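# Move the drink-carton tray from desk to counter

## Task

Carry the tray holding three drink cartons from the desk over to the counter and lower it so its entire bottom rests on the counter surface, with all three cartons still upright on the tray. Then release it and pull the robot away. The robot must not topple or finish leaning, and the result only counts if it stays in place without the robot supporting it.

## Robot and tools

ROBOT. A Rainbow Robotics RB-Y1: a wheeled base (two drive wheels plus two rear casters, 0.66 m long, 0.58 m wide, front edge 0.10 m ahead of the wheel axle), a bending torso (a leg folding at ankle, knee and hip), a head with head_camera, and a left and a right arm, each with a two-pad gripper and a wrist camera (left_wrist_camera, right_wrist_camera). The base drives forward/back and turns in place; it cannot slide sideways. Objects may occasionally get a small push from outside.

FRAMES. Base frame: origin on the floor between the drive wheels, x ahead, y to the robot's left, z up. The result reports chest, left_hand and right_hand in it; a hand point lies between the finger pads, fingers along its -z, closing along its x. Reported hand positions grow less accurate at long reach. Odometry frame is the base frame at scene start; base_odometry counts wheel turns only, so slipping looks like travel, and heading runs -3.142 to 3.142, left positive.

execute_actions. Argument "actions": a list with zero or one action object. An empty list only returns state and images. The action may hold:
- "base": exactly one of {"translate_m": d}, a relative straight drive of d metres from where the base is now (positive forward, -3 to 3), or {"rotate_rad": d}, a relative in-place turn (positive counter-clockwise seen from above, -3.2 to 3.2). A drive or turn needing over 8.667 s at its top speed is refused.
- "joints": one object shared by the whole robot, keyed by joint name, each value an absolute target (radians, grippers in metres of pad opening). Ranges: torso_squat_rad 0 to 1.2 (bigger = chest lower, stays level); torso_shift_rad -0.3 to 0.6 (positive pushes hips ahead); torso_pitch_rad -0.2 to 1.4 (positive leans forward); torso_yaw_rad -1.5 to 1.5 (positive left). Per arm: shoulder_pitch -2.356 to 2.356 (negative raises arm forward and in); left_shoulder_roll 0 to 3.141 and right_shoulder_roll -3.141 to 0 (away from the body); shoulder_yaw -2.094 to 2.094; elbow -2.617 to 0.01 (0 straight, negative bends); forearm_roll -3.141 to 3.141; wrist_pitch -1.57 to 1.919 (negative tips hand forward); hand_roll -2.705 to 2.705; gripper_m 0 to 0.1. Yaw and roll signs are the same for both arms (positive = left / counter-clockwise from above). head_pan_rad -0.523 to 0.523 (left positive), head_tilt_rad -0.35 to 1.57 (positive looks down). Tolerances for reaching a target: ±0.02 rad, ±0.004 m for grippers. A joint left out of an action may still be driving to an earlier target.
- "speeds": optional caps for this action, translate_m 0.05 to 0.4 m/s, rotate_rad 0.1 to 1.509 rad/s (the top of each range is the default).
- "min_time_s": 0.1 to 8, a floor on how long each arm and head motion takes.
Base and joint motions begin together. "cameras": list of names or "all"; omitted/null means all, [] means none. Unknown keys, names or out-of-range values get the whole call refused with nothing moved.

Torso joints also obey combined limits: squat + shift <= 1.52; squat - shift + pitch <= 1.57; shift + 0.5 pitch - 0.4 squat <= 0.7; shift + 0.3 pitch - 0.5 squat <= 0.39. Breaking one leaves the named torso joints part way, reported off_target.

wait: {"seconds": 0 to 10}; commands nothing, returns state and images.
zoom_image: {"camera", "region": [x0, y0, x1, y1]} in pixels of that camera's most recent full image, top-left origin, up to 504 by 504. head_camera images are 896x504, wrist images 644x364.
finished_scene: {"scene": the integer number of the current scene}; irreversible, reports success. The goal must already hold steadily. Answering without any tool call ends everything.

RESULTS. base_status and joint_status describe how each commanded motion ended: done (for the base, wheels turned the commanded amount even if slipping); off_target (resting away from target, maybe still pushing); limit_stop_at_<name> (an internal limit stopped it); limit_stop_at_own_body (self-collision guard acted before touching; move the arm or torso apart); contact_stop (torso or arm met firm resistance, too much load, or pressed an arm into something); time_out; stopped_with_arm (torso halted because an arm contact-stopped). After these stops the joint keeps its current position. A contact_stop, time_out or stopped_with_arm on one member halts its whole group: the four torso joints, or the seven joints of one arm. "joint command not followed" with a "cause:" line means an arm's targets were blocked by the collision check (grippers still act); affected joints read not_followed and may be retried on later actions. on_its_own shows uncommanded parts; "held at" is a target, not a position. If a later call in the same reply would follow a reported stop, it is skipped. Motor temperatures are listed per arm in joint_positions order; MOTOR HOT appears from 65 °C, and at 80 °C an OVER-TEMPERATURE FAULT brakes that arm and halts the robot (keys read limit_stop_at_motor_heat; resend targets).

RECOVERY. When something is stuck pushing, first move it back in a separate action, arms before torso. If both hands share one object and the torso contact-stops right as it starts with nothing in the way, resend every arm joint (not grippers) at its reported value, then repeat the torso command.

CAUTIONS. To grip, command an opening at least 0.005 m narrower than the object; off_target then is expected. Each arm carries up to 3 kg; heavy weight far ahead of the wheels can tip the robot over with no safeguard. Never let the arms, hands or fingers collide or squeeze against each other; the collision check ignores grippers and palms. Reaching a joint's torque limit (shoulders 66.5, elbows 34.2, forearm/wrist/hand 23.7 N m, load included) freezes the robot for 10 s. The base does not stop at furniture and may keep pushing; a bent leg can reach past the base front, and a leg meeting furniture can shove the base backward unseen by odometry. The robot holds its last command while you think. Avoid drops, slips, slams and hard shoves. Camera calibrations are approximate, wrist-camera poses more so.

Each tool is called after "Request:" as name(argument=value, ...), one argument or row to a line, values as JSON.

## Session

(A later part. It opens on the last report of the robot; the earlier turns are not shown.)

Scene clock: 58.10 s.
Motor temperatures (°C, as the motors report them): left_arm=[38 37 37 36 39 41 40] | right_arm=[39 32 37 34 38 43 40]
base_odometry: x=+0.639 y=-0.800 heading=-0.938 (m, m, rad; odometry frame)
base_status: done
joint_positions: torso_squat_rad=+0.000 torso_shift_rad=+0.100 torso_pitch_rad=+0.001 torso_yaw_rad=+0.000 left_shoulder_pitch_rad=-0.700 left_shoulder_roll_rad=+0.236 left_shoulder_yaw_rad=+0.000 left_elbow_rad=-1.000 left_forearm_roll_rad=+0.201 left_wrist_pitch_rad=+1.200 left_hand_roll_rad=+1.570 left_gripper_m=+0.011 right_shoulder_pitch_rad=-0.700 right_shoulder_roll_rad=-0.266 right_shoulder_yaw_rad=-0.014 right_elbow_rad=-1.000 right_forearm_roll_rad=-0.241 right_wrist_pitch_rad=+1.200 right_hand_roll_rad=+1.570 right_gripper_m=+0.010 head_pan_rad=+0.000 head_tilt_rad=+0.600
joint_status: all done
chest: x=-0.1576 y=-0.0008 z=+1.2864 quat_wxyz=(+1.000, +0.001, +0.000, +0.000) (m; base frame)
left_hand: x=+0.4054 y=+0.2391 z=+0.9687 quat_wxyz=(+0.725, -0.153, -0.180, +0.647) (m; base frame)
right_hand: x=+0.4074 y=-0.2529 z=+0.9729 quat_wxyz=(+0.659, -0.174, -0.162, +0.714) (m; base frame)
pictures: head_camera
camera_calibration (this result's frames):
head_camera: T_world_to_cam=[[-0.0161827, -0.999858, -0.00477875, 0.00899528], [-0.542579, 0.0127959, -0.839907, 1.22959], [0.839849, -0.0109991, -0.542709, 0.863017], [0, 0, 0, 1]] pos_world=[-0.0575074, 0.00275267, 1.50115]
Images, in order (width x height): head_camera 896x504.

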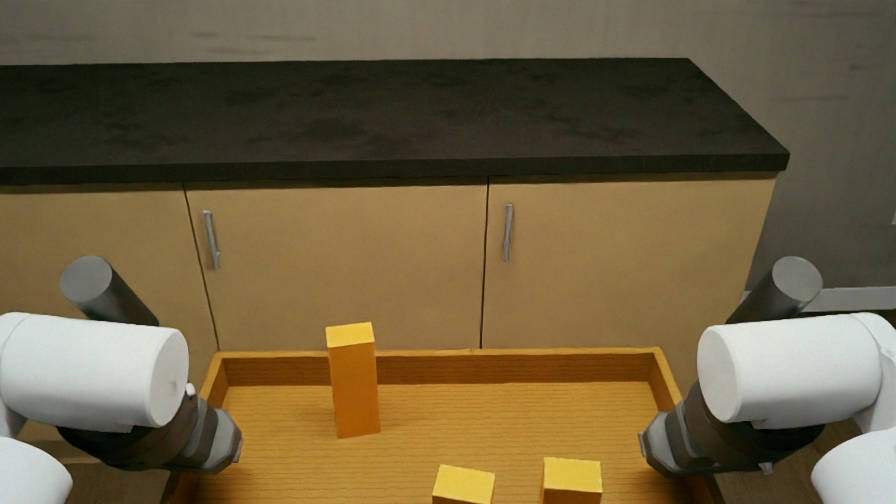

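Request:
execute_actions(
  actions=[
    {"base":{"translate_m":0.55},"speeds":{"translate_m":0.25},"joints":{"head_tilt_rad":0.75}},
  ],
)

Scene clock: 62.13 s.
Motor temperatures (°C, as the motors report them): left_arm=[38 37 37 36 39 41 40] | right_arm=[39 32 37 34 38 43 40]
base_odometry: x=+0.964 y=-1.244 heading=-0.939 (m, m, rad; odometry frame)
base_status: done
joint_positions: torso_squat_rad=+0.000 torso_shift_rad=+0.100 torso_pitch_rad=+0.001 torso_yaw_rad=+0.000 left_shoulder_pitch_rad=-0.700 left_shoulder_roll_rad=+0.236 left_shoulder_yaw_rad=+0.000 left_elbow_rad=-1.000 left_forearm_roll_rad=+0.201 left_wrist_pitch_rad=+1.200 left_hand_roll_rad=+1.570 left_gripper_m=+0.011 right_shoulder_pitch_rad=-0.699 right_shoulder_roll_rad=-0.266 right_shoulder_yaw_rad=-0.014 right_elbow_rad=-1.000 right_forearm_roll_rad=-0.241 right_wrist_pitch_rad=+1.200 right_hand_roll_rad=+1.570 right_gripper_m=+0.010 head_pan_rad=+0.000 head_tilt_rad=+0.750
joint_status: all done
chest: x=-0.1576 y=-0.0008 z=+1.2864 quat_wxyz=(+1.000, +0.001, +0.000, +0.000) (m; base frame)
left_hand: x=+0.4054 y=+0.2391 z=+0.9687 quat_wxyz=(+0.725, -0.153, -0.180, +0.647) (m; base frame)
right_hand: x=+0.4074 y=-0.2529 z=+0.9729 quat_wxyz=(+0.659, -0.174, -0.162, +0.714) (m; base frame)
pictures: head_camera, left_wrist_camera, right_wrist_camera
camera_calibration (this result's frames):
head_camera: T_world_to_cam=[[-0.0165416, -0.999861, -0.00224095, 0.00517448], [-0.662028, 0.0126321, -0.749373, 1.07885], [0.749296, -0.0109123, -0.662145, 1.02827], [0, 0, 0, 1]] pos_world=[-0.0561672, 0.00276644, 1.48934]
left_wrist_camera: T_world_to_cam=[[0.0601902, 0.994889, 0.081077, -0.34408], [0.407355, -0.098635, 0.907928, -0.991364], [0.911284, -0.0216213, -0.411209, 0.117504], [0, 0, 0, 1]] pos_world=[0.317467, 0.247078, 0.976303]
right_wrist_camera: T_world_to_cam=[[0.104639, -0.994437, 0.012083, -0.303579], [-0.976902, -0.100503, 0.188578, 0.224577], [-0.186315, -0.0315366, -0.981984, 1.10317], [0, 0, 0, 1]] pos_world=[0.456693, -0.24453, 1.04461]
Images, in order (width x height): head_camera 896x504, left_wrist_camera 644x364, right_wrist_camera 644x364.

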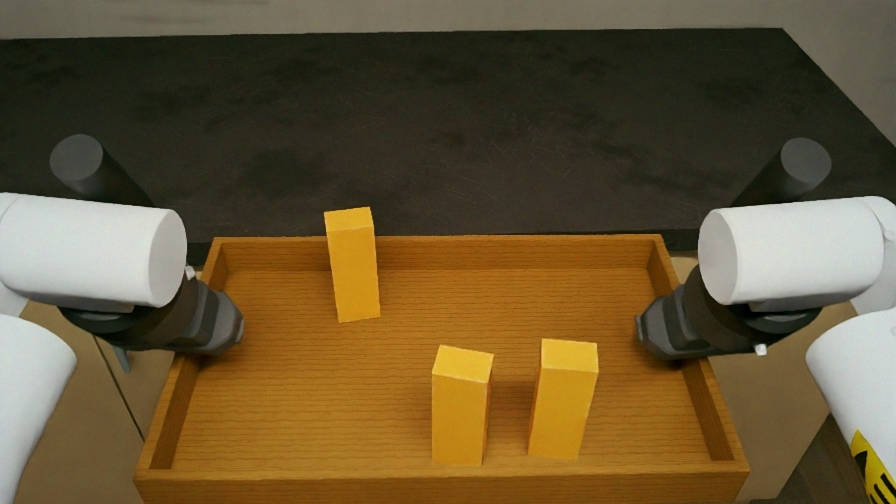

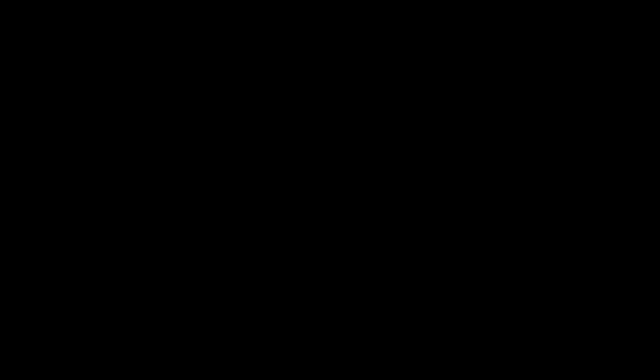

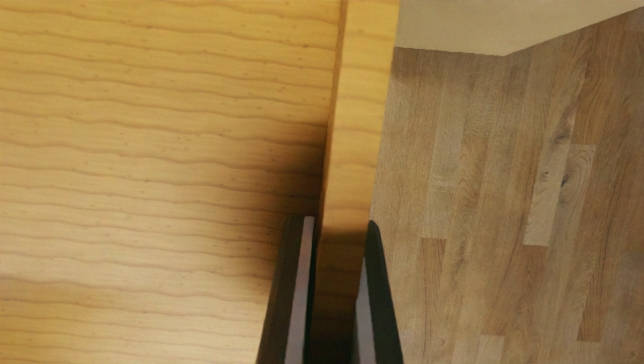

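Request:
execute_actions(
  actions=[
    {"base":{"translate_m":0.47},"speeds":{"translate_m":0.17},"joints":{"head_tilt_rad":1.0}},
  ],
  cameras=["head_camera"],
)

Scene clock: 66.40 s.
Motor temperatures (°C, as the motors report them): left_arm=[38 37 37 36 39 41 40] | right_arm=[39 32 37 34 38 43 40]
base_odometry: x=+1.242 y=-1.623 heading=-0.939 (m, m, rad; odometry frame)
base_status: done
joint_positions: torso_squat_rad=+0.000 torso_shift_rad=+0.100 torso_pitch_rad=+0.001 torso_yaw_rad=+0.000 left_shoulder_pitch_rad=-0.700 left_shoulder_roll_rad=+0.236 left_shoulder_yaw_rad=+0.000 left_elbow_rad=-1.000 left_forearm_roll_rad=+0.201 left_wrist_pitch_rad=+1.200 left_hand_roll_rad=+1.570 left_gripper_m=+0.011 right_shoulder_pitch_rad=-0.699 right_shoulder_roll_rad=-0.266 right_shoulder_yaw_rad=-0.014 right_elbow_rad=-1.000 right_forearm_roll_rad=-0.241 right_wrist_pitch_rad=+1.200 right_hand_roll_rad=+1.570 right_gripper_m=+0.010 head_pan_rad=+0.000 head_tilt_rad=+1.000
joint_status: all done
chest: x=-0.1576 y=-0.0008 z=+1.2864 quat_wxyz=(+1.000, +0.001, +0.001, +0.000) (m; base frame)
left_hand: x=+0.4054 y=+0.2391 z=+0.9687 quat_wxyz=(+0.725, -0.153, -0.180, +0.647) (m; base frame)
right_hand: x=+0.4074 y=-0.2529 z=+0.9729 quat_wxyz=(+0.659, -0.174, -0.162, +0.714) (m; base frame)
pictures: head_camera
camera_calibration (this result's frames):
head_camera: T_world_to_cam=[[-0.0162876, -0.999865, 0.00201607, -0.00111816], [-0.826861, 0.0123357, -0.562271, 0.778437], [0.56217, -0.010825, -0.826951, 1.24788], [0, 0, 0, 1]] pos_world=[-0.0578816, 0.00278784, 1.46963]
Images, in order (width x height): head_camera 896x504.

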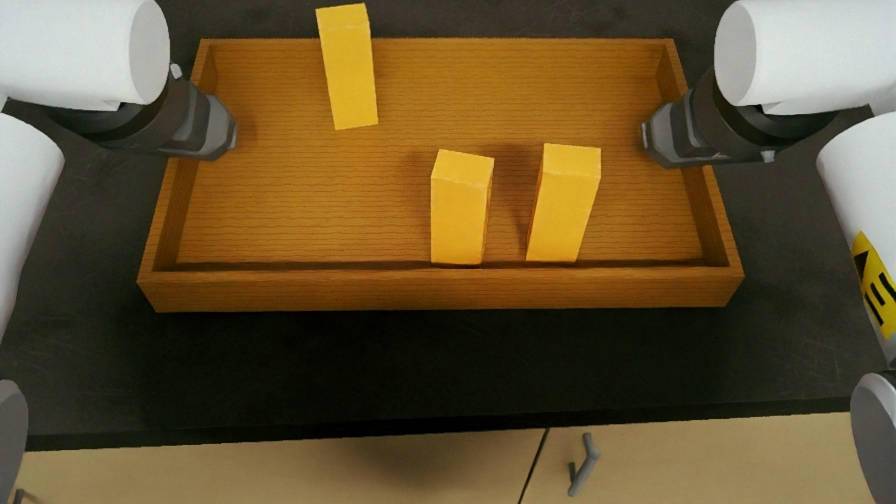

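Well over the counter. Lower.

Request:
execute_actions(
  actions=[
    {"joints":{"torso_squat_rad":0.33}},
  ],
  cameras=["head_camera"],
)

Scene clock: 68.60 s.
Motor temperatures (°C, as the motors report them): left_arm=[38 37 37 36 39 41 40] | right_arm=[39 32 37 34 38 43 40]
base_odometry: x=+1.242 y=-1.623 heading=-0.939 (m, m, rad; odometry frame)
base_status: not commanded
joint_positions: torso_squat_rad=+0.315 torso_shift_rad=+0.095 torso_pitch_rad=-0.012 torso_yaw_rad=+0.000 left_shoulder_pitch_rad=-0.706 left_shoulder_roll_rad=+0.238 left_shoulder_yaw_rad=+0.000 left_elbow_rad=-1.004 left_forearm_roll_rad=+0.201 left_wrist_pitch_rad=+1.199 left_hand_roll_rad=+1.570 left_gripper_m=+0.011 right_shoulder_pitch_rad=-0.705 right_shoulder_roll_rad=-0.267 right_shoulder_yaw_rad=-0.015 right_elbow_rad=-1.003 right_forearm_roll_rad=-0.241 right_wrist_pitch_rad=+1.199 right_hand_roll_rad=+1.570 right_gripper_m=+0.010 head_pan_rad=+0.000 head_tilt_rad=+1.000
joint_status: torso_squat_rad contact_stop (moved +0.314 of +0.330)
chest: x=-0.1683 y=-0.0008 z=+1.2525 quat_wxyz=(+1.000, +0.001, -0.006, +0.000) (m; base frame)
left_hand: x=+0.4021 y=+0.2389 z=+0.9470 quat_wxyz=(+0.723, -0.160, -0.189, +0.645) (m; base frame)
right_hand: x=+0.4038 y=-0.2528 z=+0.9508 quat_wxyz=(+0.656, -0.183, -0.169, +0.712) (m; base frame)
pictures: head_camera
camera_calibration (this result's frames):
head_camera: T_world_to_cam=[[-0.0163198, -0.999865, 0.0018108, -0.000950919], [-0.819715, 0.0123423, -0.572638, 0.76473], [0.572539, -0.0108297, -0.819806, 1.21866], [0, 0, 0, 1]] pos_world=[-0.0708845, 0.00280836, 1.43698]
Images, in order (width x height): head_camera 896x504.

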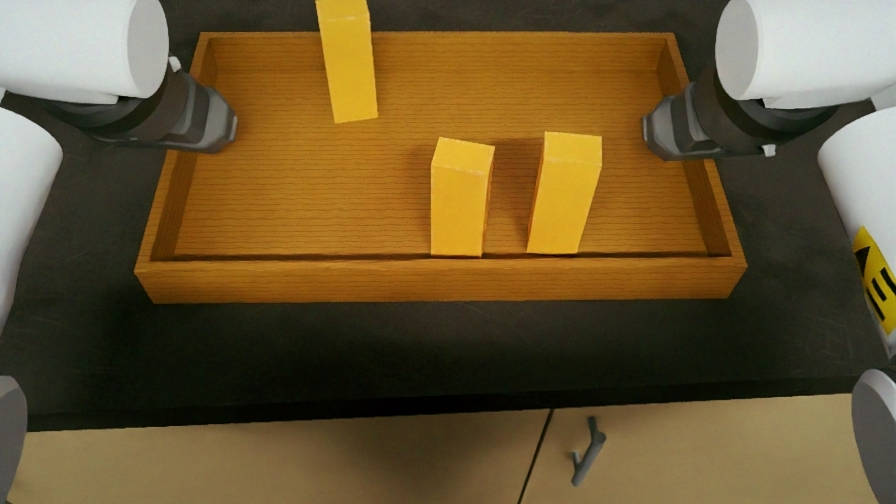

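Request:
execute_actions(
  actions=[
    {"joints":{"left_gripper_m":0.06,"right_gripper_m":0.06}},
  ],
  cameras=[],
)

Request:
execute_actions(
  actions=[
    {"joints":{"torso_squat_rad":0.0,"torso_pitch_rad":0,"left_shoulder_pitch_rad":-0.8,"right_shoulder_pitch_rad":-0.8}},
  ],
  cameras=["head_camera"],
)

Request:
execute_actions(
  actions=[
    {"base":{"translate_m":-0.65},"joints":{"head_tilt_rad":0.7}},
  ],
  cameras=["head_camera"],
)

Scene clock: 70.53 s.
Motor temperatures (°C, as the motors report them): left_arm=[38 37 37 36 39 41 40] | right_arm=[39 32 37 34 38 43 40]
base_odometry: x=+1.242 y=-1.623 heading=-0.939 (m, m, rad; odometry frame)
base_status: not commanded
joint_positions: torso_squat_rad=+0.315 torso_shift_rad=+0.096 torso_pitch_rad=-0.010 torso_yaw_rad=+0.000 left_shoulder_pitch_rad=-0.701 left_shoulder_roll_rad=+0.238 left_shoulder_yaw_rad=+0.000 left_elbow_rad=-1.000 left_forearm_roll_rad=+0.200 left_wrist_pitch_rad=+1.200 left_hand_roll_rad=+1.570 left_gripper_m=+0.060 right_shoulder_pitch_rad=-0.703 right_shoulder_roll_rad=-0.270 right_shoulder_yaw_rad=-0.015 right_elbow_rad=-1.002 right_forearm_roll_rad=-0.239 right_wrist_pitch_rad=+1.199 right_hand_roll_rad=+1.570 right_gripper_m=+0.059 head_pan_rad=+0.000 head_tilt_rad=+1.000
joint_status: all done
chest: x=-0.1674 y=-0.0007 z=+1.2525 quat_wxyz=(+1.000, +0.000, -0.005, +0.000) (m; base frame)
left_hand: x=+0.3997 y=+0.2405 z=+0.9419 quat_wxyz=(+0.723, -0.156, -0.185, +0.647) (m; base frame)
right_hand: x=+0.4031 y=-0.2558 z=+0.9486 quat_wxyz=(+0.658, -0.182, -0.166, +0.712) (m; base frame)
pictures: none
No camera images: the call's "cameras" was empty. Leave "cameras" out to get every camera's image.

Scene clock: 72.37 s.
Motor temperatures (°C, as the motors report them): left_arm=[38 37 37 36 39 41 40] | right_arm=[39 32 37 34 38 43 40]
base_odometry: x=+1.242 y=-1.623 heading=-0.939 (m, m, rad; odometry frame)
base_status: not commanded
joint_positions: torso_squat_rad=+0.000 torso_shift_rad=+0.096 torso_pitch_rad=+0.000 torso_yaw_rad=+0.000 left_shoulder_pitch_rad=-0.800 left_shoulder_roll_rad=+0.238 left_shoulder_yaw_rad=+0.000 left_elbow_rad=-1.000 left_forearm_roll_rad=+0.200 left_wrist_pitch_rad=+1.200 left_hand_roll_rad=+1.570 left_gripper_m=+0.060 right_shoulder_pitch_rad=-0.800 right_shoulder_roll_rad=-0.268 right_shoulder_yaw_rad=-0.014 right_elbow_rad=-1.000 right_forearm_roll_rad=-0.240 right_wrist_pitch_rad=+1.200 right_hand_roll_rad=+1.570 right_gripper_m=+0.060 head_pan_rad=+0.000 head_tilt_rad=+1.000
joint_status: all done
chest: x=-0.1606 y=-0.0008 z=+1.2867 quat_wxyz=(+1.000, +0.001, +0.000, +0.000) (m; base frame)
left_hand: x=+0.4384 y=+0.2207 z=+1.0249 quat_wxyz=(+0.726, -0.186, -0.213, +0.627) (m; base frame)
right_hand: x=+0.4403 y=-0.2350 z=+1.0293 quat_wxyz=(+0.638, -0.207, -0.196, +0.715) (m; base frame)
pictures: head_camera
camera_calibration (this result's frames):
head_camera: T_world_to_cam=[[-0.0163814, -0.999864, 0.0020905, -0.00125191], [-0.826406, 0.0123625, -0.562939, 0.777044], [0.562837, -0.0109493, -0.826496, 1.24931], [0, 0, 0, 1]] pos_world=[-0.0610263, 0.00282117, 1.46998]
Images, in order (width x height): head_camera 896x504.

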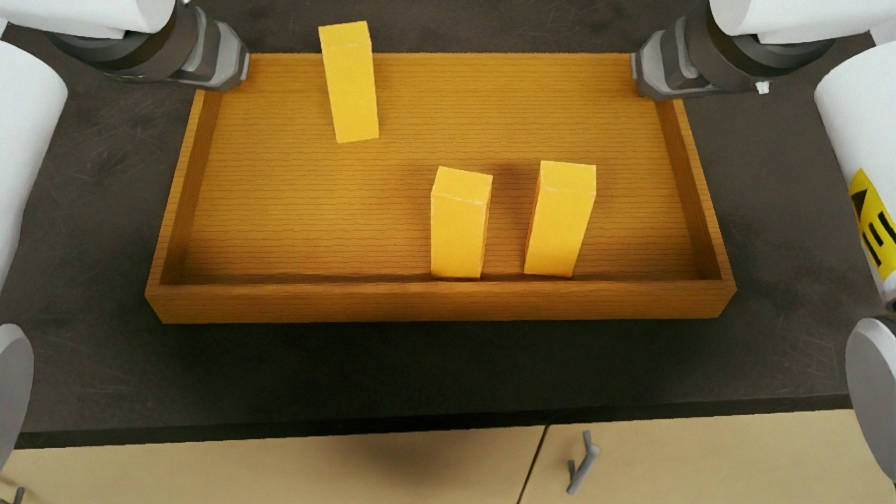

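Scene clock: 75.57 s.
Motor temperatures (°C, as the motors report them): left_arm=[38 37 37 36 39 41 40] | right_arm=[39 32 37 34 38 43 40]
base_odometry: x=+0.858 y=-1.098 heading=-0.941 (m, m, rad; odometry frame)
base_status: done
joint_positions: torso_squat_rad=+0.000 torso_shift_rad=+0.096 torso_pitch_rad=+0.000 torso_yaw_rad=+0.000 left_shoulder_pitch_rad=-0.800 left_shoulder_roll_rad=+0.238 left_shoulder_yaw_rad=+0.000 left_elbow_rad=-1.000 left_forearm_roll_rad=+0.200 left_wrist_pitch_rad=+1.200 left_hand_roll_rad=+1.570 left_gripper_m=+0.060 right_shoulder_pitch_rad=-0.800 right_shoulder_roll_rad=-0.268 right_shoulder_yaw_rad=-0.014 right_elbow_rad=-1.000 right_forearm_roll_rad=-0.240 right_wrist_pitch_rad=+1.200 right_hand_roll_rad=+1.570 right_gripper_m=+0.060 head_pan_rad=+0.000 head_tilt_rad=+0.700
joint_status: all done
chest: x=-0.1607 y=-0.0008 z=+1.2867 quat_wxyz=(+1.000, +0.001, +0.000, +0.000) (m; base frame)
left_hand: x=+0.4382 y=+0.2207 z=+1.0250 quat_wxyz=(+0.726, -0.186, -0.213, +0.627) (m; base frame)
right_hand: x=+0.4401 y=-0.2349 z=+1.0294 quat_wxyz=(+0.638, -0.207, -0.196, +0.715) (m; base frame)
pictures: head_camera
camera_calibration (this result's frames):
head_camera: T_world_to_cam=[[-0.0165293, -0.999859, -0.00303007, 0.00633306], [-0.622959, 0.0126689, -0.782152, 1.13102], [0.78208, -0.0110408, -0.623081, 0.977437], [0, 0, 0, 1]] pos_world=[-0.0597478, 0.00279511, 1.49367]
Images, in order (width x height): head_camera 896x504.

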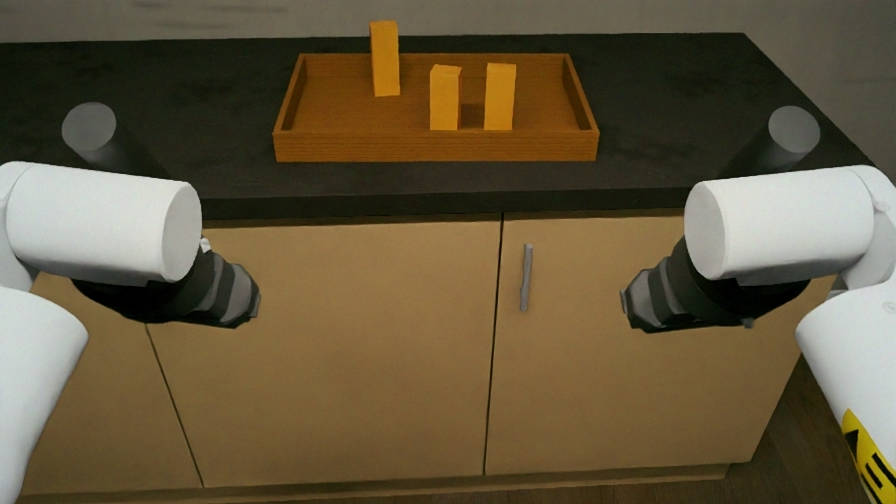

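Request:
finished_scene(
  scene=2,
)

The scene is finished: the task was done.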